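# Stack one keg upright and centred on the other

## Task

Using the six arms, whose feet sit at (metres, heading in degrees counter-clockwise from +x) arm1 x=+0.42 y=+0.46 z=+0.70 facing -98, arm2 x=+0.01 y=+0.47 z=+0.61 facing -81, arm3 x=-0.44 y=+0.52 z=+0.66 facing -97, arm4 x=-0.59 y=-0.23 z=+0.60 facing +58, arm5 x=+0.02 y=-0.46 z=+0.76 facing +81, arm6 x=+0.46 y=-0.52 z=+0.66 facing +108, place one keg standing on top of the other keg, centred over it. The stack only counts if it stays put with no robot supporting it; at the end every gripper must have released and every arm must have moved away.

## Robot and tools

Setup: six identical i2rt Big YAM arms, named arm1 to arm6, each with six revolute joints, a two-finger gripper and a wrist camera (armN_cam_wrist). A fixed room camera, cam_high, also watches the scene. Reach is roughly 1.0 m from the joint1 axis. Joints move at different speeds, so the hand can sweep a wide, curved path between two postures; plan clearances accordingly.

Frame: one shared world frame, origin on the floor, +z up. Foot positions and headings are given in the task. The hand point is midway between the fingertips; its z axis runs along the fingers and the fingers close along its y axis. No hand pose is an argument; every motion is commanded in joint space.

Joints (all absolute targets, radians unless noted; the tolerance counted as arrival follows each range):
- joint1_rad: -2.879 to 2.879, ±0.045. Yaw of the whole arm about its foot; positive is counter-clockwise seen from above; 0 points the arm along the foot's heading.
- joint2_rad: 0 to 3.141, ±0.14. Shoulder; 0 has the upper arm pointing back roughly level, increasing raises it and then tips it forward.
- joint3_rad: 0 to 3.019, ±0.09. Elbow; 0 is fully folded, larger opens it.
- joint4_rad: -1.692 to 1.57, ±0.055. Hand pitch; positive lifts the fingertips.
- joint5_rad: -1.57 to 1.57, ±0.03. Sideways hand swing; positive goes to the arm's right.
- joint6_rad: -2.094 to 2.094, ±0.035. Hand roll; positive is clockwise viewed from behind the hand.
- gripper_m: 0 to 0.093 metres, ±0.003, the fingertip gap (a distance, not an angle). Each finger pad can squeeze around 50 to 62 N, some less.
With joint1 and joint6 at 0 and the hand level and pointing ahead, the wrist camera rides on top of the hand looking toward the fingertips.

execute_actions: argument "actions" is a list holding exactly one action object, or empty to just observe. The action is keyed by robot name ("arm1".."arm6"), each mapping to {"joints": {...}} with any subset of the seven keys above, each a single absolute number. Several arms go in the same action and start together; each may finish at a different moment. No action runs beyond 15 s. An unknown key or out-of-range number rejects the whole call and nothing moves. Optional "cameras": list of camera names, or "all"; omitted/null means all, [] means none. Results give each robot's state (joint_positions, joint torques, joint_status, on_its_own) plus end-of-call images in the order named by the "pictures" line. Example: {"actions":[{"arm2":{"joints":{"joint1_rad":0.3,"gripper_m":0.06}}}],"cameras":["cam_high"]}.

wait: {"seconds": 0 to 10}. Sends nothing new and returns the same report as an empty action.

zoom_image: {"camera": name, "region": [x0, y0, x1, y1]} in pixels of that camera's latest full image, top-left is (0,0), box no larger than 504 x 504. Gives a sharper close-up.

read_manual: returns only URDF licence texts; it never moves anything.

finished_scene: {"scene": current scene number}. Irreversible; the robots hold the last command first, and the reply states whether the task succeeded. Answering with no tool call also ends things.

Reading joint_status: "off_target" means the joint stopped short and may still be pushing. After "contact_stop" or "time_out" the joint usually holds where it stopped; a timed-out joint may keep a target up to 0.375, 0.375, 0.113, 0.225, 0.075, 0.3 rad (joints 1-6) from its position and keep pushing, and will finish moving if freed; on_its_own lists such joints and what they are "held at" (a target, not the actual position). "joint command not followed" (often with a "cause:" line) means a self/inter-arm collision check blocked that arm's joint targets, while its gripper target still ran; the blocked targets may be retried with later actions until replaced by passable ones. Empty calls never print that line. Omitted joints or arms may still be driving to earlier targets. To relieve a pushing joint, command its reported position. Tiny target changes may produce no motion. A joint carrying load can sag.

Torques: one number per arm joint in joint_positions order, total drive output with per-unit offset, scale and noise; nonzero even unloaded, and friction can mimic or mask contact.

Heat: holding loads, even while you are deliberating, warms motors. A MOTOR HOT line appears from 85 °C; at 100 °C an OVER-TEMPERATURE FAULT drops that whole arm, including its gripper, until it cools, and its unfinished keys read "limit_stop_at_motor_heat" (resend targets afterwards). Some heat persists into later scenes.

Stops: if a result reports a stop, any later execute_actions, wait or finished_scene calls in that same reply are skipped. The robot keeps the last command while you think, and faulted arms stay put.

Avoid: any hard squeeze between two robots (run fails); hard impacts between arms; dropping, slamming or sliding kegs; pushing hard into objects, since the arms do not halt on contact. The collision check ignores fingers, gripper housings and wrist cameras and can react late. Objects touching robots are fine. Loose objects may get bumped occasionally. Finish with grippers open and arms withdrawn from the stack.

Each tool is called after "Request:" as name(argument=value, ...), one argument or row to a line, values as JSON.

## Session

Request:
execute_actions(
  actions=[],
)

Scene clock: 0.00 s.
Joint torques (N m, as the arm reports them, + toward a larger angle): no reading
arm1.joint_positions: joint1_rad=+0.335 joint2_rad=+0.552 joint3_rad=+1.370 joint4_rad=-1.331 joint5_rad=+0.108 joint6_rad=-0.405 gripper_m=+0.094
arm1.joint_status: not commanded
arm1.hand: x=+0.4428 y=+0.2492 z=+1.2473 quat_wxyz=(-0.282, -0.424, -0.752, +0.418) (m; scene frame)
arm2.joint_positions: joint1_rad=-0.242 joint2_rad=+0.622 joint3_rad=+1.469 joint4_rad=-1.475 joint5_rad=-0.151 joint6_rad=+0.288 gripper_m=+0.095
arm2.joint_status: not commanded
arm2.hand: x=+0.0204 y=+0.2620 z=+1.1543 quat_wxyz=(-0.392, -0.713, -0.533, +0.232) (m; scene frame)
arm3.joint_positions: joint1_rad=+0.167 joint2_rad=+0.609 joint3_rad=+1.467 joint4_rad=-1.241 joint5_rad=+0.190 joint6_rad=+0.489 gripper_m=+0.095
arm3.joint_status: not commanded
arm3.hand: x=-0.4689 y=+0.2897 z=+1.2622 quat_wxyz=(-0.444, -0.729, -0.394, +0.340) (m; scene frame)
arm4.joint_positions: joint1_rad=-0.407 joint2_rad=+0.532 joint3_rad=+1.318 joint4_rad=-1.422 joint5_rad=-0.044 joint6_rad=-0.500 gripper_m=+0.094
arm4.joint_status: not commanded
arm4.hand: x=-0.4380 y=-0.1079 z=+1.1075 quat_wxyz=(-0.452, +0.478, -0.752, -0.036) (m; scene frame)
arm5.joint_positions: joint1_rad=+0.310 joint2_rad=+0.629 joint3_rad=+1.465 joint4_rad=-1.187 joint5_rad=+0.267 joint6_rad=+0.089 gripper_m=+0.095
arm5.joint_status: not commanded
arm5.hand: x=+0.0331 y=-0.2214 z=+1.3672 quat_wxyz=(-0.438, +0.536, -0.614, -0.380) (m; scene frame)
arm6.joint_positions: joint1_rad=-0.104 joint2_rad=+0.546 joint3_rad=+1.337 joint4_rad=-1.509 joint5_rad=-0.206 joint6_rad=+0.511 gripper_m=+0.094
arm6.joint_status: not commanded
arm6.hand: x=+0.3842 y=-0.3415 z=+1.1558 quat_wxyz=(-0.085, +0.572, -0.706, -0.408) (m; scene frame)
pictures: arm1_cam_wrist, arm2_cam_wrist, arm3_cam_wrist, arm4_cam_wrist, arm5_cam_wrist, arm6_cam_wrist, cam_high
Images, in order (width x height): arm1_cam_wrist 504x504, arm2_cam_wrist 504x504, arm3_cam_wrist 504x504, arm4_cam_wrist 504x504, arm5_cam_wrist 504x504, arm6_cam_wrist 504x504, cam_high 504x504.

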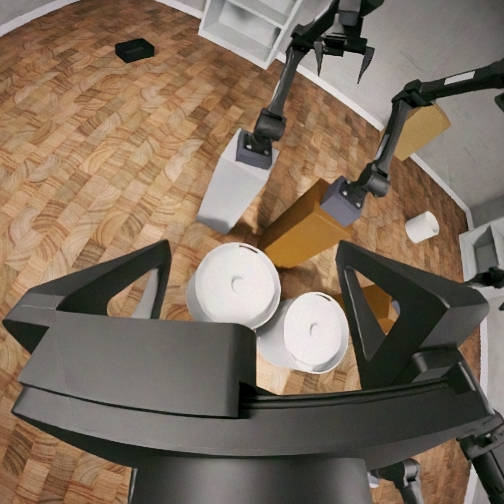

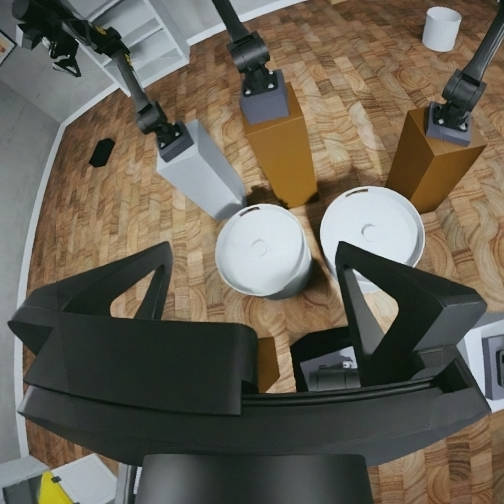

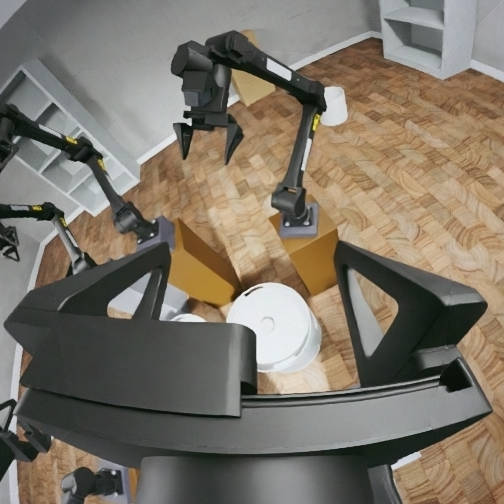

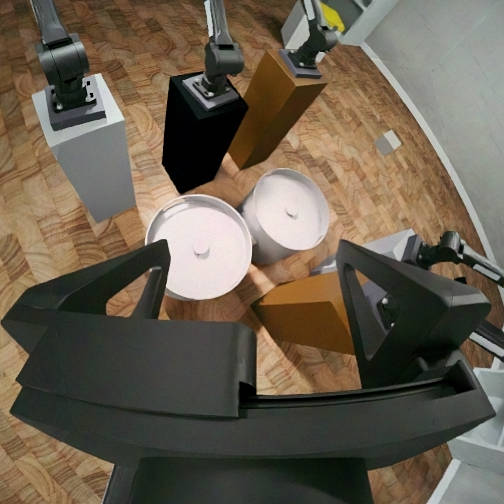

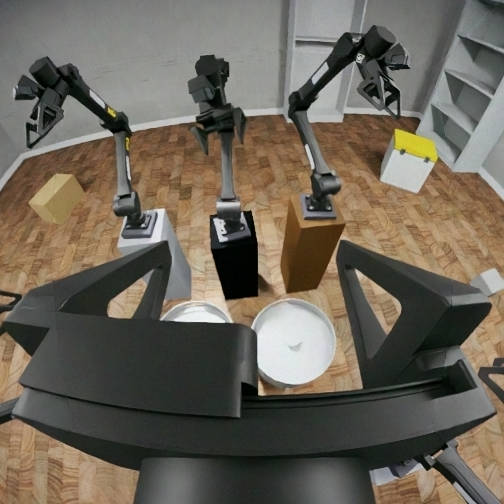

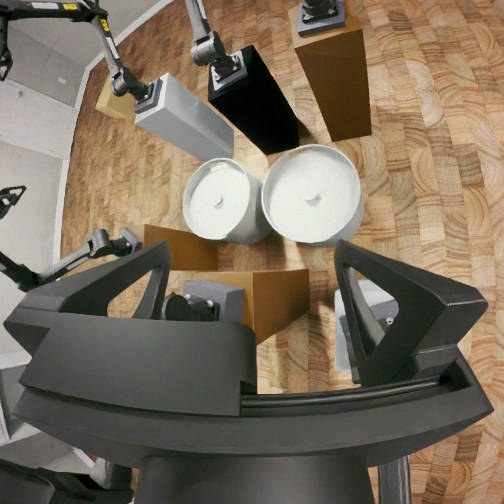

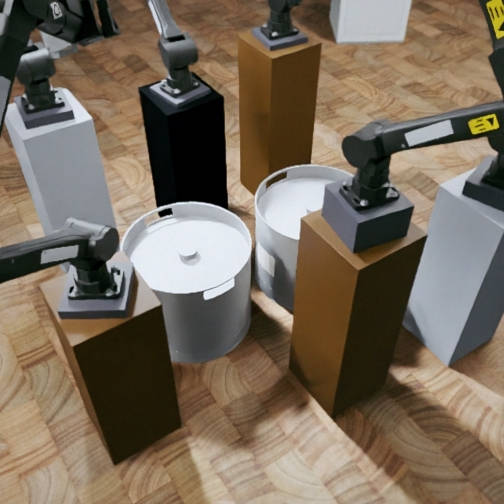

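Request:
execute_actions(
  actions=[
    {"arm1":{"joints":{"joint1_rad":0.015,"joint2_rad":1.2,"joint3_rad":0.66,"joint4_rad":-1.1,"joint5_rad":0,"joint6_rad":-0.91}},"arm2":{"joints":{"joint1_rad":0.11,"joint2_rad":1.2,"joint3_rad":0.684,"joint4_rad":-1.1,"joint5_rad":0,"joint6_rad":1.05}},"arm5":{"joints":{"joint1_rad":-0.088,"joint2_rad":1.2,"joint3_rad":0.742,"joint4_rad":-1.15,"joint5_rad":0,"joint6_rad":-1.03}},"arm6":{"joints":{"joint1_rad":-0.107,"joint2_rad":1.2,"joint3_rad":0.826,"joint4_rad":-1.2,"joint5_rad":0,"joint6_rad":0.99}},"arm3":{"joints":{"joint1_rad":-0.9,"joint2_rad":1.0}},"arm4":{"joints":{"joint1_rad":1.6,"joint2_rad":1.0}}},
  ],
  cameras=[],
)

Request:
execute_actions(
  actions=[
    {"arm1":{"joints":{"joint2_rad":2.088,"joint4_rad":-0.143}},"arm2":{"joints":{"joint2_rad":1.808,"joint4_rad":-0.447}},"arm5":{"joints":{"joint2_rad":2.293,"joint4_rad":-0.02}},"arm6":{"joints":{"joint2_rad":2.017,"joint4_rad":-0.38}}},
  ],
)

Scene clock: 6.43 s.
Joint torques (N m, as the arm reports them, + toward a larger angle): arm1=[ 0.87 -6.17  7.73 -0.24 -0.18 -0.03] | arm2=[-0.47 -6.2   9.24  0.65  0.06  0.2 ] | arm3=[-0.98 -3.36 11.71  1.59  0.21  0.03] | arm4=[-0.82 -2.97 11.79  1.42 -0.01  0.04] | arm5=[ 3.6  -9.8   8.47 -0.06 -0.25 -0.12] | arm6=[-0.48 -8.04  7.85  0.16  0.25  0.02]
arm1.joint_positions: joint1_rad=+0.019 joint2_rad=+1.209 joint3_rad=+0.659 joint4_rad=-1.102 joint5_rad=+0.001 joint6_rad=-0.898 gripper_m=+0.094
arm1.joint_status: all done
arm1.hand: x=+0.3905 y=+0.2045 z=+0.7658 quat_wxyz=(+0.012, -0.382, -0.923, -0.040) (m; scene frame)
arm2.joint_positions: joint1_rad=+0.103 joint2_rad=+1.215 joint3_rad=+0.685 joint4_rad=-1.110 joint5_rad=-0.002 joint6_rad=+1.037 gripper_m=+0.095
arm2.joint_status: all done
arm2.hand: x=+0.0802 y=+0.2131 z=+0.6755 quat_wxyz=(+0.037, -0.920, -0.389, -0.006) (m; scene frame)
arm3.joint_positions: joint1_rad=-0.892 joint2_rad=+1.000 joint3_rad=+1.467 joint4_rad=-1.241 joint5_rad=+0.189 joint6_rad=+0.489 gripper_m=+0.095
arm3.joint_status: all done
arm3.hand: x=-0.7925 y=+0.3392 z=+1.1463 quat_wxyz=(-0.114, -0.921, +0.005, +0.373) (m; scene frame)
arm4.joint_positions: joint1_rad=+1.600 joint2_rad=+1.013 joint3_rad=+1.318 joint4_rad=-1.421 joint5_rad=-0.044 joint6_rad=-0.500 gripper_m=+0.094
arm4.joint_status: all done
arm4.hand: x=-0.9012 y=-0.0545 z=+0.9771 quat_wxyz=(-0.088, +0.976, -0.011, -0.200) (m; scene frame)
arm5.joint_positions: joint1_rad=-0.091 joint2_rad=+1.206 joint3_rad=+0.752 joint4_rad=-1.146 joint5_rad=+0.004 joint6_rad=-1.016 gripper_m=+0.095
arm5.joint_status: all done
arm5.hand: x=+0.0939 y=-0.1839 z=+0.8532 quat_wxyz=(+0.013, +0.919, -0.395, +0.002) (m; scene frame)
arm6.joint_positions: joint1_rad=-0.104 joint2_rad=+1.195 joint3_rad=+0.820 joint4_rad=-1.213 joint5_rad=-0.002 joint6_rad=+0.978 gripper_m=+0.094
arm6.joint_status: all done
arm6.hand: x=+0.3979 y=-0.2279 z=+0.7794 quat_wxyz=(+0.001, +0.389, -0.921, +0.014) (m; scene frame)
pictures: none
No camera images: the call's "cameras" was empty. Leave "cameras" out to get every camera's image.

Scene clock: 8.07 s.
Joint torques (N m, as the arm reports them, + toward a larger angle): arm1=[  0.58 -10.54   1.35   0.62  -0.19  -0.02] | arm2=[-0.48 -8.16  4.94  1.    0.07  0.18] | arm3=[-0.95 -3.38 11.68  1.59  0.21  0.03] | arm4=[-0.93 -3.02 11.77  1.46 -0.01  0.03] | arm5=[  2.83 -16.11   0.12   0.82  -0.23  -0.04] | arm6=[ -0.61 -13.34   3.08   0.33   0.17   0.06]
arm1.joint_positions: joint1_rad=+0.019 joint2_rad=+2.075 joint3_rad=+0.659 joint4_rad=-0.158 joint5_rad=+0.001 joint6_rad=-0.899 gripper_m=+0.094
arm1.joint_status: all done
arm1.hand: x=+0.3837 y=+0.1405 z=+0.5074 quat_wxyz=(+0.001, -0.382, -0.924, -0.003) (m; scene frame)
arm2.joint_positions: joint1_rad=+0.103 joint2_rad=+1.789 joint3_rad=+0.685 joint4_rad=-0.463 joint5_rad=-0.002 joint6_rad=+1.038 gripper_m=+0.095
arm2.joint_status: all done
arm2.hand: x=+0.1003 y=+0.1397 z=+0.5028 quat_wxyz=(+0.001, -0.921, -0.390, -0.001) (m; scene frame)
arm3.joint_positions: joint1_rad=-0.892 joint2_rad=+1.000 joint3_rad=+1.467 joint4_rad=-1.241 joint5_rad=+0.189 joint6_rad=+0.489 gripper_m=+0.095
arm3.joint_status: not commanded
arm3.hand: x=-0.7925 y=+0.3392 z=+1.1463 quat_wxyz=(-0.114, -0.921, +0.005, +0.373) (m; scene frame)
arm4.joint_positions: joint1_rad=+1.600 joint2_rad=+1.013 joint3_rad=+1.318 joint4_rad=-1.421 joint5_rad=-0.044 joint6_rad=-0.500 gripper_m=+0.094
arm4.joint_status: not commanded
arm4.hand: x=-0.9012 y=-0.0545 z=+0.9771 quat_wxyz=(-0.088, +0.976, -0.011, -0.200) (m; scene frame)
arm5.joint_positions: joint1_rad=-0.091 joint2_rad=+2.282 joint3_rad=+0.746 joint4_rad=-0.032 joint5_rad=+0.003 joint6_rad=-1.016 gripper_m=+0.095
arm5.joint_status: all done
arm5.hand: x=+0.1051 y=-0.1356 z=+0.5036 quat_wxyz=(-0.003, +0.919, -0.394, -0.001) (m; scene frame)
arm6.joint_positions: joint1_rad=-0.104 joint2_rad=+2.011 joint3_rad=+0.820 joint4_rad=-0.396 joint5_rad=-0.002 joint6_rad=+0.979 gripper_m=+0.094
arm6.joint_status: all done
arm6.hand: x=+0.3826 y=-0.1473 z=+0.5000 quat_wxyz=(+0.001, +0.389, -0.921, +0.014) (m; scene frame)
pictures: arm1_cam_wrist, arm2_cam_wrist, arm3_cam_wrist, arm4_cam_wrist, arm5_cam_wrist, arm6_cam_wrist, cam_high
Images, in order (width x height): arm1_cam_wrist 504x504, arm2_cam_wrist 504x504, arm3_cam_wrist 504x504, arm4_cam_wrist 504x504, arm5_cam_wrist 504x504, arm6_cam_wrist 504x504, cam_high 504x504.

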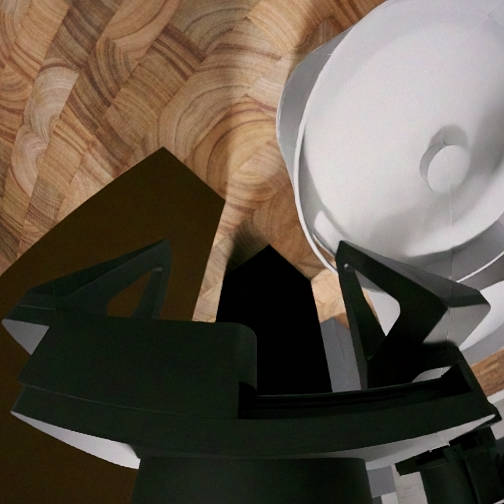

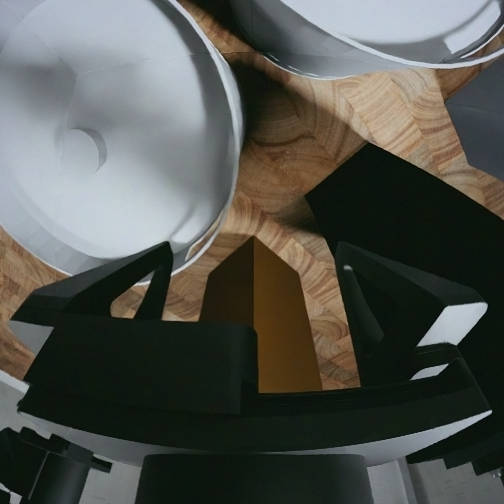

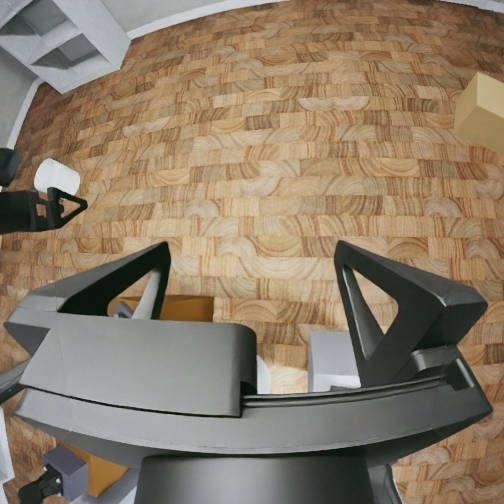

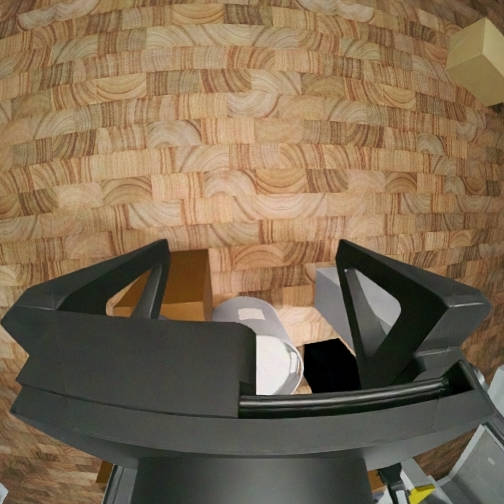

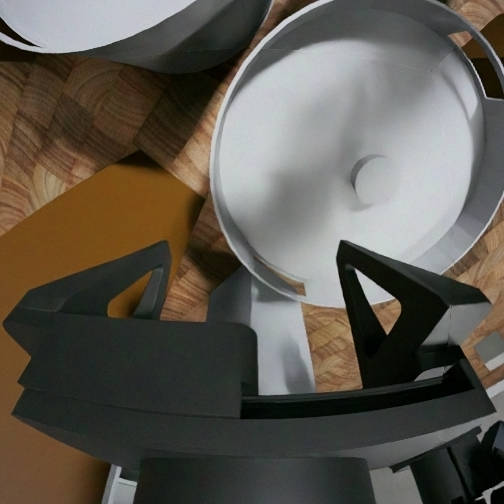

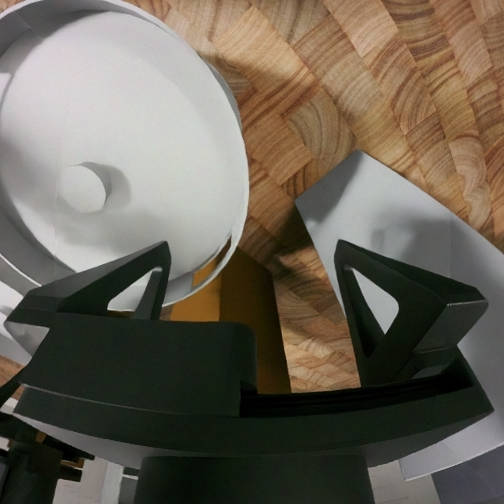

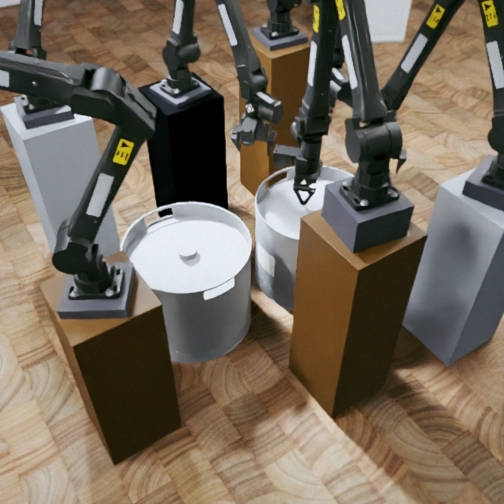

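Request:
execute_actions(
  actions=[
    {"arm1":{"joints":{"joint1_rad":-0.075,"joint2_rad":2.42,"joint3_rad":0.892,"joint4_rad":-0.043,"joint6_rad":-1.0}},"arm2":{"joints":{"joint1_rad":0,"joint2_rad":2.153,"joint3_rad":0.814,"joint4_rad":-0.232,"joint6_rad":0.95}},"arm5":{"joints":{"joint1_rad":-0.01,"joint2_rad":2.627,"joint3_rad":0.812,"joint4_rad":0.244,"joint6_rad":-0.96}},"arm6":{"joints":{"joint1_rad":0.005,"joint2_rad":2.3,"joint3_rad":0.845,"joint4_rad":-0.1,"joint6_rad":1.1}}},
  ],
  cameras=["arm1_cam_wrist","arm2_cam_wrist","arm5_cam_wrist","arm6_cam_wrist","cam_high"],
)

Scene clock: 11.23 s.
Joint torques (N m, as the arm reports them, + toward a larger angle): arm1=[  0.95 -13.18   0.46   0.26  -0.17  -0.03] | arm2=[ -1.1  -11.16   3.31   0.95   0.02  -0.08] | arm3=[-0.95 -3.35 11.68  1.58  0.21  0.03] | arm4=[-0.9  -3.02 11.8   1.47 -0.01  0.04] | arm5=[  2.49 -18.39  -2.25   0.7   -0.21   0.16] | arm6=[  0.09 -16.15   0.79   0.25   0.17   0.09]
arm1.joint_positions: joint1_rad=-0.077 joint2_rad=+2.414 joint3_rad=+0.889 joint4_rad=-0.050 joint5_rad=+0.001 joint6_rad=-0.988 gripper_m=+0.094
arm1.joint_status: all done
arm1.hand: x=+0.3444 y=+0.1031 z=+0.4054 quat_wxyz=(+0.001, -0.385, -0.923, -0.004) (m; scene frame)
arm2.joint_positions: joint1_rad=+0.001 joint2_rad=+2.141 joint3_rad=+0.807 joint4_rad=-0.245 joint5_rad=-0.001 joint6_rad=+0.963 gripper_m=+0.095
arm2.joint_status: all done
arm2.hand: x=+0.0705 y=+0.1046 z=+0.3998 quat_wxyz=(+0.006, -0.926, -0.377, -0.001) (m; scene frame)
arm3.joint_positions: joint1_rad=-0.892 joint2_rad=+1.000 joint3_rad=+1.467 joint4_rad=-1.241 joint5_rad=+0.189 joint6_rad=+0.489 gripper_m=+0.095
arm3.joint_status: not commanded
arm3.hand: x=-0.7925 y=+0.3392 z=+1.1463 quat_wxyz=(-0.114, -0.921, +0.005, +0.373) (m; scene frame)
arm4.joint_positions: joint1_rad=+1.600 joint2_rad=+1.013 joint3_rad=+1.318 joint4_rad=-1.421 joint5_rad=-0.044 joint6_rad=-0.500 gripper_m=+0.094
arm4.joint_status: not commanded
arm4.hand: x=-0.9012 y=-0.0545 z=+0.9771 quat_wxyz=(-0.088, +0.976, -0.011, -0.200) (m; scene frame)
arm5.joint_positions: joint1_rad=-0.004 joint2_rad=+2.633 joint3_rad=+0.809 joint4_rad=+0.233 joint5_rad=+0.002 joint6_rad=-0.974 gripper_m=+0.095
arm5.joint_status: all done
arm5.hand: x=+0.0679 y=-0.1775 z=+0.3980 quat_wxyz=(+0.008, +0.927, -0.374, +0.001) (m; scene frame)
arm6.joint_positions: joint1_rad=+0.011 joint2_rad=+2.306 joint3_rad=+0.840 joint4_rad=-0.116 joint5_rad=+0.000 joint6_rad=+1.088 gripper_m=+0.094
arm6.joint_status: all done
arm6.hand: x=+0.3472 y=-0.1779 z=+0.3964 quat_wxyz=(-0.001, +0.392, -0.920, +0.012) (m; scene frame)
pictures: arm1_cam_wrist, arm2_cam_wrist, arm5_cam_wrist, arm6_cam_wrist, cam_high
Images, in order (width x height): arm1_cam_wrist 504x504, arm2_cam_wrist 504x504, arm5_cam_wrist 504x504, arm6_cam_wrist 504x504, cam_high 504x504.

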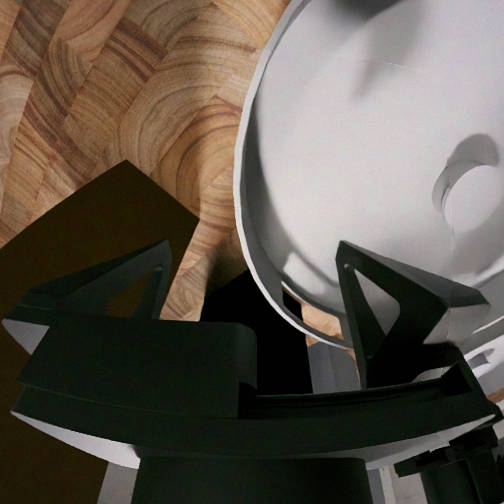

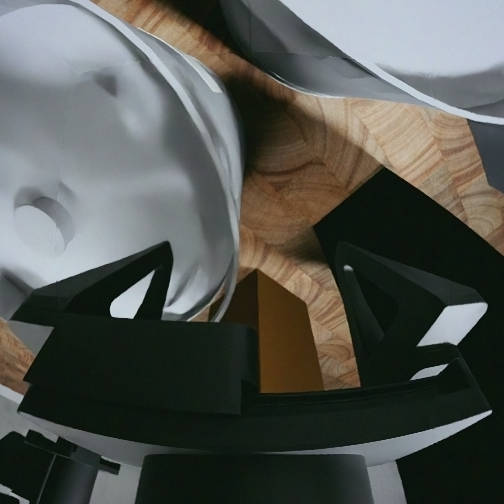

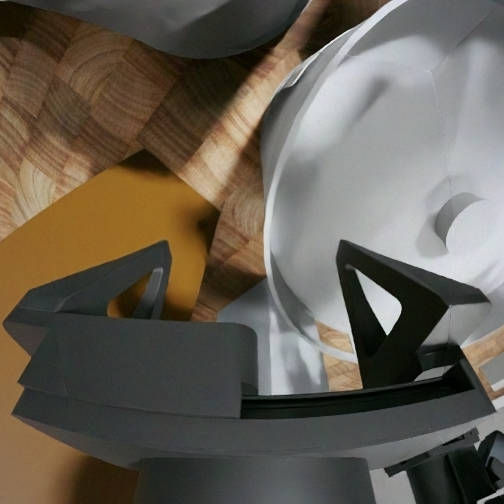

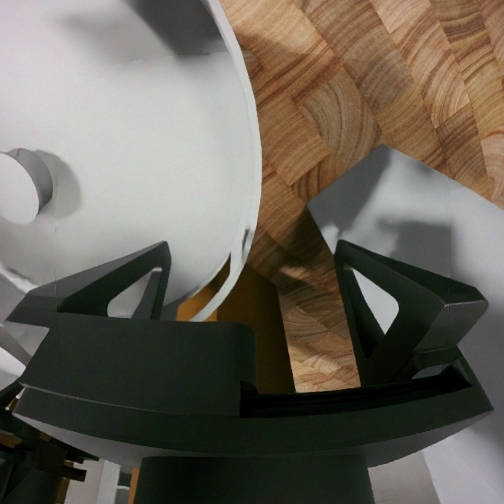

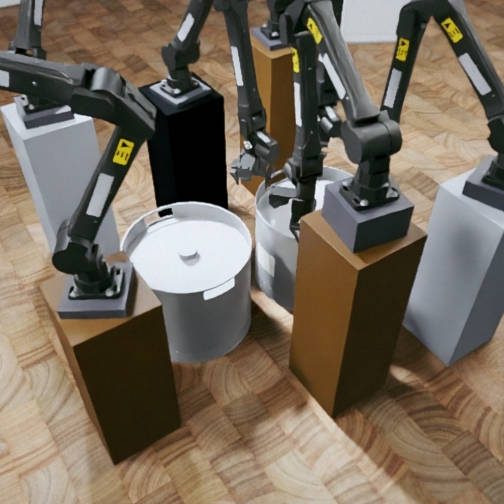

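Request:
execute_actions(
  actions=[
    {"arm1":{"joints":{"joint1_rad":-0.04,"joint2_rad":2.615,"joint3_rad":0.99,"joint4_rad":0.06,"joint6_rad":-0.95}},"arm2":{"joints":{"joint1_rad":0.035,"joint2_rad":2.349,"joint3_rad":0.885,"joint4_rad":-0.09,"joint6_rad":0.99}},"arm5":{"joints":{"joint1_rad":-0.055,"joint2_rad":2.81,"joint3_rad":0.96,"joint4_rad":0.295,"joint6_rad":-1.01}},"arm6":{"joints":{"joint1_rad":-0.022,"joint2_rad":2.49,"joint3_rad":0.925,"joint4_rad":0.025,"joint6_rad":1.06}}},
  ],
  cameras=["arm1_cam_wrist","arm2_cam_wrist","arm5_cam_wrist","arm6_cam_wrist","cam_high"],
)

Scene clock: 13.97 s.
Joint torques (N m, as the arm reports them, + toward a larger angle): arm1=[  1.57 -13.63  -0.54   0.32  -0.18   0.23] | arm2=[ -0.02 -11.74   1.96   0.93   0.01   0.19] | arm3=[-0.95 -3.34 11.68  1.6   0.21  0.03] | arm4=[-0.86 -2.9  11.83  1.42 -0.02  0.04] | arm5=[  3.02 -17.34  -2.67   0.31  -0.24  -0.06] | arm6=[  0.38 -16.27  -0.21  -0.13   0.17  -0.16]
arm1.joint_positions: joint1_rad=-0.048 joint2_rad=+2.610 joint3_rad=+0.986 joint4_rad=+0.051 joint5_rad=+0.001 joint6_rad=-0.962 gripper_m=+0.094
arm1.joint_status: all done
arm1.hand: x=+0.3555 y=+0.1055 z=+0.3377 quat_wxyz=(+0.001, -0.384, -0.923, -0.003) (m; scene frame)
arm2.joint_positions: joint1_rad=+0.024 joint2_rad=+2.333 joint3_rad=+0.880 joint4_rad=-0.104 joint5_rad=-0.001 joint6_rad=+0.977 gripper_m=+0.095
arm2.joint_status: all done
arm2.hand: x=+0.0803 y=+0.0972 z=+0.3365 quat_wxyz=(-0.004, -0.925, -0.381, +0.001) (m; scene frame)
arm3.joint_positions: joint1_rad=-0.892 joint2_rad=+1.000 joint3_rad=+1.467 joint4_rad=-1.241 joint5_rad=+0.189 joint6_rad=+0.489 gripper_m=+0.095
arm3.joint_status: not commanded
arm3.hand: x=-0.7925 y=+0.3392 z=+1.1463 quat_wxyz=(-0.114, -0.921, +0.005, +0.373) (m; scene frame)
arm4.joint_positions: joint1_rad=+1.600 joint2_rad=+1.013 joint3_rad=+1.318 joint4_rad=-1.421 joint5_rad=-0.044 joint6_rad=-0.500 gripper_m=+0.094
arm4.joint_status: not commanded
arm4.hand: x=-0.9012 y=-0.0545 z=+0.9771 quat_wxyz=(-0.088, +0.976, -0.011, -0.200) (m; scene frame)
arm5.joint_positions: joint1_rad=-0.056 joint2_rad=+2.804 joint3_rad=+0.962 joint4_rad=+0.290 joint5_rad=+0.002 joint6_rad=-0.996 gripper_m=+0.095
arm5.joint_status: all done
arm5.hand: x=+0.0863 y=-0.1617 z=+0.3359 quat_wxyz=(-0.011, +0.922, -0.388, -0.003) (m; scene frame)
arm6.joint_positions: joint1_rad=-0.015 joint2_rad=+2.492 joint3_rad=+0.924 joint4_rad=+0.013 joint5_rad=+0.000 joint6_rad=+1.072 gripper_m=+0.094
arm6.joint_status: all done
arm6.hand: x=+0.3549 y=-0.1699 z=+0.3339 quat_wxyz=(-0.002, +0.388, -0.922, -0.002) (m; scene frame)
pictures: arm1_cam_wrist, arm2_cam_wrist, arm5_cam_wrist, arm6_cam_wrist, cam_high
Images, in order (width x height): arm1_cam_wrist 504x504, arm2_cam_wrist 504x504, arm5_cam_wrist 504x504, arm6_cam_wrist 504x504, cam_high 504x504.

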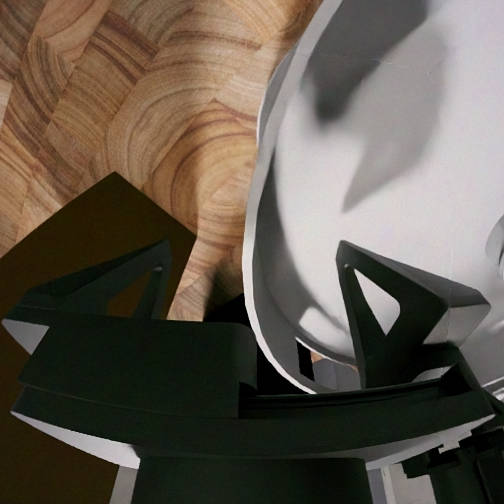

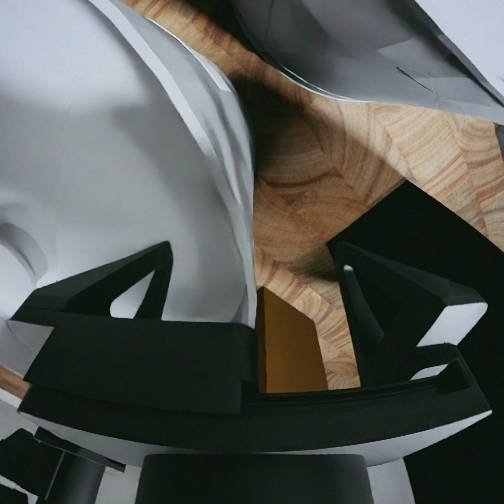

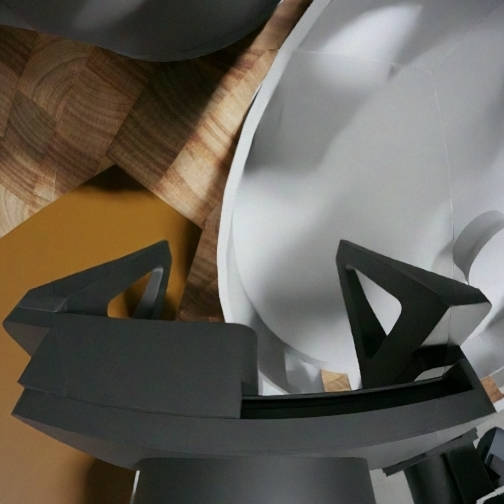

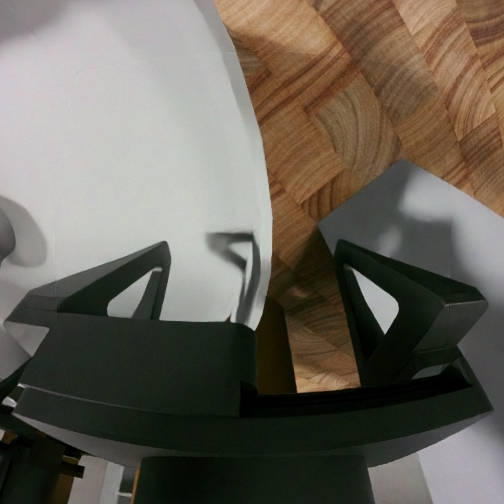

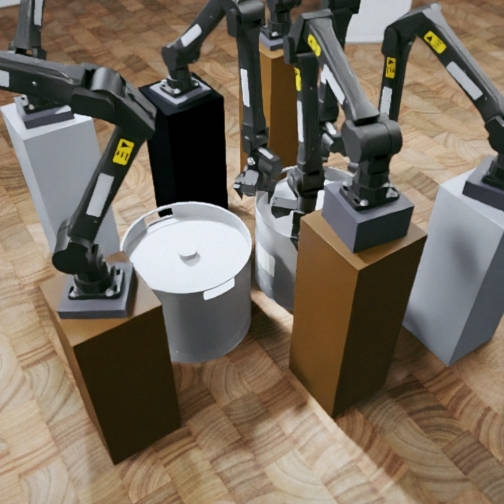

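Request:
execute_actions(
  actions=[
    {"arm1":{"joints":{"joint2_rad":2.705,"joint3_rad":1.04,"joint4_rad":0.098}},"arm2":{"joints":{"joint2_rad":2.44,"joint3_rad":0.921,"joint4_rad":-0.04}},"arm5":{"joints":{"joint2_rad":2.895,"joint3_rad":1.005,"joint4_rad":0.31}},"arm6":{"joints":{"joint2_rad":2.576,"joint3_rad":0.955,"joint4_rad":0.068}}},
  ],
  cameras=[],
)

Request:
execute_actions(
  actions=[
    {"arm1":{"joints":{"gripper_m":0}},"arm2":{"joints":{"gripper_m":0}},"arm5":{"joints":{"gripper_m":0}},"arm6":{"joints":{"gripper_m":0}}},
  ],
  cameras=["arm1_cam_wrist","arm2_cam_wrist","arm5_cam_wrist","arm6_cam_wrist"],
)

Scene clock: 16.00 s.
Joint torques (N m, as the arm reports them, + toward a larger angle): arm1=[  1.18 -11.74  -0.95   0.29  -0.21   0.22] | arm2=[ -0.1  -11.32   1.29   0.88   0.02   0.19] | arm3=[-1.02 -3.4  11.68  1.59  0.21  0.03] | arm4=[-0.76 -2.89 11.79  1.46 -0.02  0.03] | arm5=[  2.84 -16.64  -2.9    0.28  -0.22  -0.07] | arm6=[ -1.31 -12.86  -0.43  -0.05   0.15  -0.12]
arm1.joint_positions: joint1_rad=-0.047 joint2_rad=+2.669 joint3_rad=+1.045 joint4_rad=+0.092 joint5_rad=+0.002 joint6_rad=-0.962 gripper_m=+0.094
arm1.joint_status: all done
arm1.hand: x=+0.3526 y=+0.0887 z=+0.3164 quat_wxyz=(-0.003, -0.383, -0.923, +0.017) (m; scene frame)
arm2.joint_positions: joint1_rad=+0.024 joint2_rad=+2.415 joint3_rad=+0.920 joint4_rad=-0.052 joint5_rad=-0.001 joint6_rad=+0.978 gripper_m=+0.095
arm2.joint_status: all done
arm2.hand: x=+0.0811 y=+0.0932 z=+0.3088 quat_wxyz=(-0.009, -0.925, -0.381, +0.002) (m; scene frame)
arm3.joint_positions: joint1_rad=-0.892 joint2_rad=+1.000 joint3_rad=+1.467 joint4_rad=-1.241 joint5_rad=+0.189 joint6_rad=+0.489 gripper_m=+0.095
arm3.joint_status: not commanded
arm3.hand: x=-0.7925 y=+0.3392 z=+1.1463 quat_wxyz=(-0.114, -0.921, +0.005, +0.373) (m; scene frame)
arm4.joint_positions: joint1_rad=+1.600 joint2_rad=+1.013 joint3_rad=+1.318 joint4_rad=-1.421 joint5_rad=-0.044 joint6_rad=-0.500 gripper_m=+0.094
arm4.joint_status: not commanded
arm4.hand: x=-0.9012 y=-0.0545 z=+0.9771 quat_wxyz=(-0.088, +0.976, -0.011, -0.200) (m; scene frame)
arm5.joint_positions: joint1_rad=-0.056 joint2_rad=+2.884 joint3_rad=+1.006 joint4_rad=+0.303 joint5_rad=+0.002 joint6_rad=-0.996 gripper_m=+0.095
arm5.joint_status: all done
arm5.hand: x=+0.0828 y=-0.1769 z=+0.3094 quat_wxyz=(+0.001, +0.922, -0.388, -0.001) (m; scene frame)
arm6.joint_positions: joint1_rad=-0.016 joint2_rad=+2.549 joint3_rad=+0.955 joint4_rad=+0.061 joint5_rad=-0.001 joint6_rad=+1.072 gripper_m=+0.094
arm6.joint_status: all done
arm6.hand: x=+0.3538 y=-0.1652 z=+0.3145 quat_wxyz=(-0.003, +0.387, -0.922, -0.013) (m; scene frame)
pictures: none
No camera images: the call's "cameras" was empty. Leave "cameras" out to get every camera's image.

Scene clock: 16.90 s.
Joint torques (N m, as the arm reports them, + toward a larger angle): arm1=[  0.85 -12.24  -0.1    0.29  -0.14   0.43] | arm2=[ -0.43 -11.41   1.17   0.88  -0.51   0.82] | arm3=[-0.93 -3.36 11.68  1.59  0.21  0.03] | arm4=[-0.76 -3.02 11.78  1.43 -0.03  0.04] | arm5=[  3.18 -16.86  -2.74   0.49   0.01  -0.13] | arm6=[ -0.27 -14.81  -0.19   0.14   0.46  -0.66]
arm1.joint_positions: joint1_rad=-0.040 joint2_rad=+2.681 joint3_rad=+1.031 joint4_rad=+0.090 joint5_rad=+0.000 joint6_rad=-0.981 gripper_m=+0.001
arm1.joint_status: all done
arm1.hand: x=+0.3582 y=+0.1027 z=+0.3127 quat_wxyz=(-0.001, -0.372, -0.928, +0.004) (m; scene frame)
arm2.joint_positions: joint1_rad=+0.029 joint2_rad=+2.415 joint3_rad=+0.920 joint4_rad=-0.051 joint5_rad=+0.012 joint6_rad=+0.915 gripper_m=+0.002
arm2.joint_status: all done
arm2.hand: x=+0.0809 y=+0.0931 z=+0.3088 quat_wxyz=(-0.008, -0.911, -0.412, +0.008) (m; scene frame)
arm3.joint_positions: joint1_rad=-0.892 joint2_rad=+1.000 joint3_rad=+1.467 joint4_rad=-1.241 joint5_rad=+0.189 joint6_rad=+0.489 gripper_m=+0.095
arm3.joint_status: not commanded
arm3.hand: x=-0.7925 y=+0.3392 z=+1.1463 quat_wxyz=(-0.114, -0.921, +0.005, +0.373) (m; scene frame)
arm4.joint_positions: joint1_rad=+1.600 joint2_rad=+1.013 joint3_rad=+1.318 joint4_rad=-1.421 joint5_rad=-0.044 joint6_rad=-0.500 gripper_m=+0.094
arm4.joint_status: not commanded
arm4.hand: x=-0.9012 y=-0.0545 z=+0.9771 quat_wxyz=(-0.088, +0.976, -0.011, -0.200) (m; scene frame)
arm5.joint_positions: joint1_rad=-0.055 joint2_rad=+2.884 joint3_rad=+1.004 joint4_rad=+0.303 joint5_rad=-0.002 joint6_rad=-0.995 gripper_m=+0.002
arm5.joint_status: all done
arm5.hand: x=+0.0818 y=-0.1777 z=+0.3093 quat_wxyz=(+0.002, +0.922, -0.388, -0.003) (m; scene frame)
arm6.joint_positions: joint1_rad=-0.022 joint2_rad=+2.560 joint3_rad=+0.951 joint4_rad=+0.065 joint5_rad=-0.008 joint6_rad=+1.133 gripper_m=+0.002
arm6.joint_status: all done
arm6.hand: x=+0.3571 y=-0.1713 z=+0.3108 quat_wxyz=(+0.001, +0.356, -0.935, -0.008) (m; scene frame)
pictures: arm1_cam_wrist, arm2_cam_wrist, arm5_cam_wrist, arm6_cam_wrist
Images, in order (width x height): arm1_cam_wrist 504x504, arm2_cam_wrist 504x504, arm5_cam_wrist 504x504, arm6_cam_wrist 504x504.

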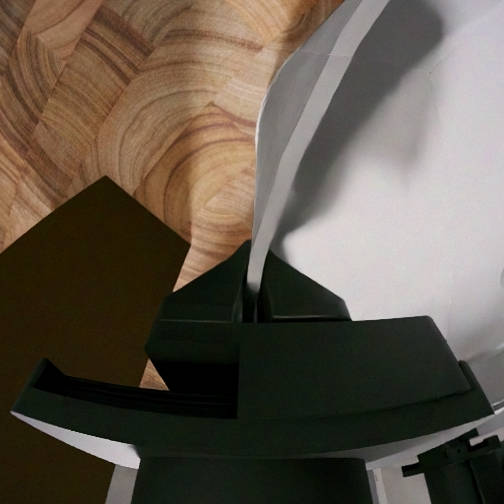

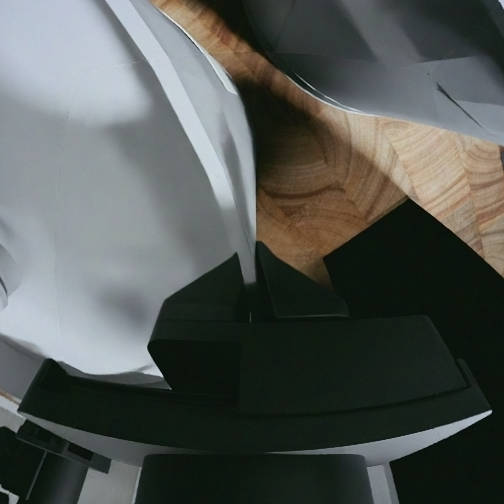

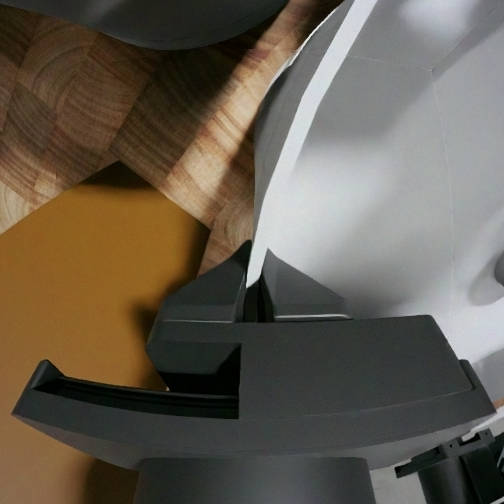

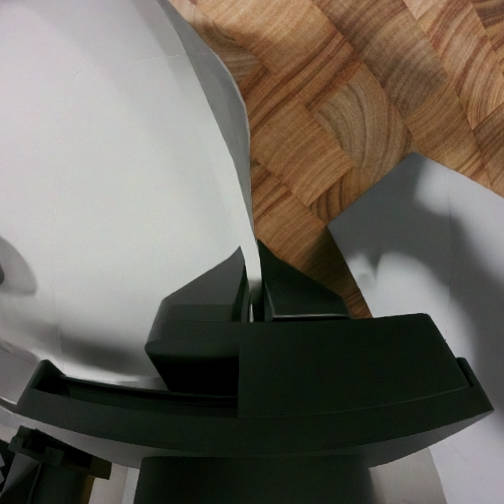

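Request:
execute_actions(
  actions=[
    {"arm1":{"joints":{"joint2_rad":2.48,"joint3_rad":0.91,"joint4_rad":0,"joint6_rad":-0.98}},"arm2":{"joints":{"joint2_rad":2.218,"joint3_rad":0.856,"joint4_rad":-0.209,"joint6_rad":0.92}},"arm5":{"joints":{"joint2_rad":2.688,"joint3_rad":0.848,"joint4_rad":0.269}},"arm6":{"joints":{"joint2_rad":2.361,"joint3_rad":0.865,"joint4_rad":-0.06,"joint6_rad":1.13}}},
  ],
  cameras=["arm1_cam_wrist","arm5_cam_wrist","cam_high"],
)

Scene clock: 20.17 s.
Joint torques (N m, as the arm reports them, + toward a larger angle): arm1=[  0.98 -19.73  -2.94  -2.29  -0.25   0.17] | arm2=[ -0.39 -17.93   0.55  -1.03  -0.16   0.31] | arm3=[-0.95 -3.39 11.67  1.59  0.21  0.03] | arm4=[-0.84 -2.96 11.81  1.41 -0.01  0.05] | arm5=[  2.08 -25.68  -8.74  -0.23   0.28  -0.08] | arm6=[  0.61 -23.74  -2.7   -1.85   0.23  -0.26]
arm1.joint_positions: joint1_rad=-0.040 joint2_rad=+2.558 joint3_rad=+0.940 joint4_rad=+0.045 joint5_rad=+0.003 joint6_rad=-0.987 gripper_m=+0.001
arm1.joint_status: all done
arm1.hand: x=+0.3589 y=+0.1100 z=+0.3564 quat_wxyz=(+0.001, -0.369, -0.930, -0.003) (m; scene frame)
arm2.joint_positions: joint1_rad=+0.029 joint2_rad=+2.287 joint3_rad=+0.872 joint4_rad=-0.166 joint5_rad=+0.003 joint6_rad=+0.896 gripper_m=+0.002
arm2.joint_status: all done
arm2.hand: x=+0.0811 y=+0.0999 z=+0.3524 quat_wxyz=(+0.008, -0.907, -0.421, +0.000) (m; scene frame)
arm3.joint_positions: joint1_rad=-0.892 joint2_rad=+1.000 joint3_rad=+1.467 joint4_rad=-1.241 joint5_rad=+0.189 joint6_rad=+0.489 gripper_m=+0.095
arm3.joint_status: not commanded
arm3.hand: x=-0.7925 y=+0.3392 z=+1.1463 quat_wxyz=(-0.114, -0.921, +0.005, +0.373) (m; scene frame)
arm4.joint_positions: joint1_rad=+1.600 joint2_rad=+1.013 joint3_rad=+1.318 joint4_rad=-1.421 joint5_rad=-0.044 joint6_rad=-0.500 gripper_m=+0.094
arm4.joint_status: not commanded
arm4.hand: x=-0.9012 y=-0.0545 z=+0.9771 quat_wxyz=(-0.088, +0.976, -0.011, -0.200) (m; scene frame)
arm5.joint_positions: joint1_rad=-0.055 joint2_rad=+2.766 joint3_rad=+0.914 joint4_rad=+0.283 joint5_rad=-0.008 joint6_rad=-0.994 gripper_m=+0.002
arm5.joint_status: all done
arm5.hand: x=+0.0820 y=-0.1716 z=+0.3513 quat_wxyz=(-0.002, +0.922, -0.388, -0.006) (m; scene frame)
arm6.joint_positions: joint1_rad=-0.025 joint2_rad=+2.435 joint3_rad=+0.895 joint4_rad=-0.003 joint5_rad=-0.002 joint6_rad=+1.155 gripper_m=+0.002
arm6.joint_status: joint4_rad time_out (moved -0.068 of -0.125); the others done
arm6.on_its_own: joint4_rad reads -0.003 and still pushes toward -0.060 since a time_out
arm6.hand: x=+0.3572 y=-0.1658 z=+0.3533 quat_wxyz=(-0.002, +0.344, -0.939, -0.008) (m; scene frame)
pictures: arm1_cam_wrist, arm5_cam_wrist, cam_high
Images, in order (width x height): arm1_cam_wrist 504x504, arm5_cam_wrist 504x504, cam_high 504x504.

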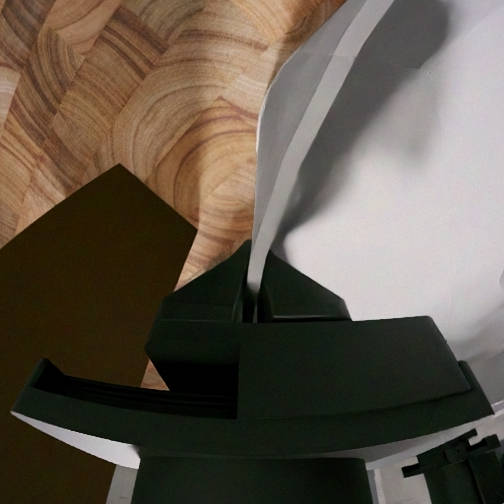

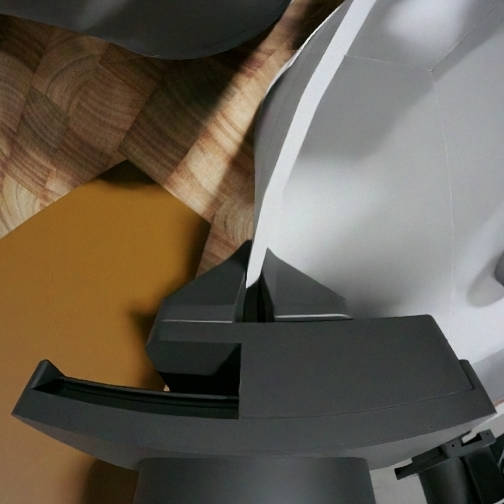

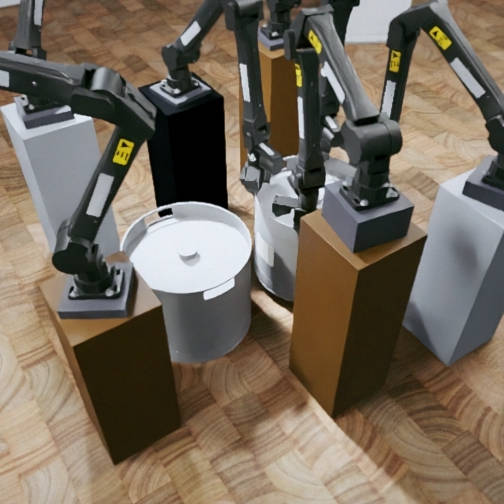

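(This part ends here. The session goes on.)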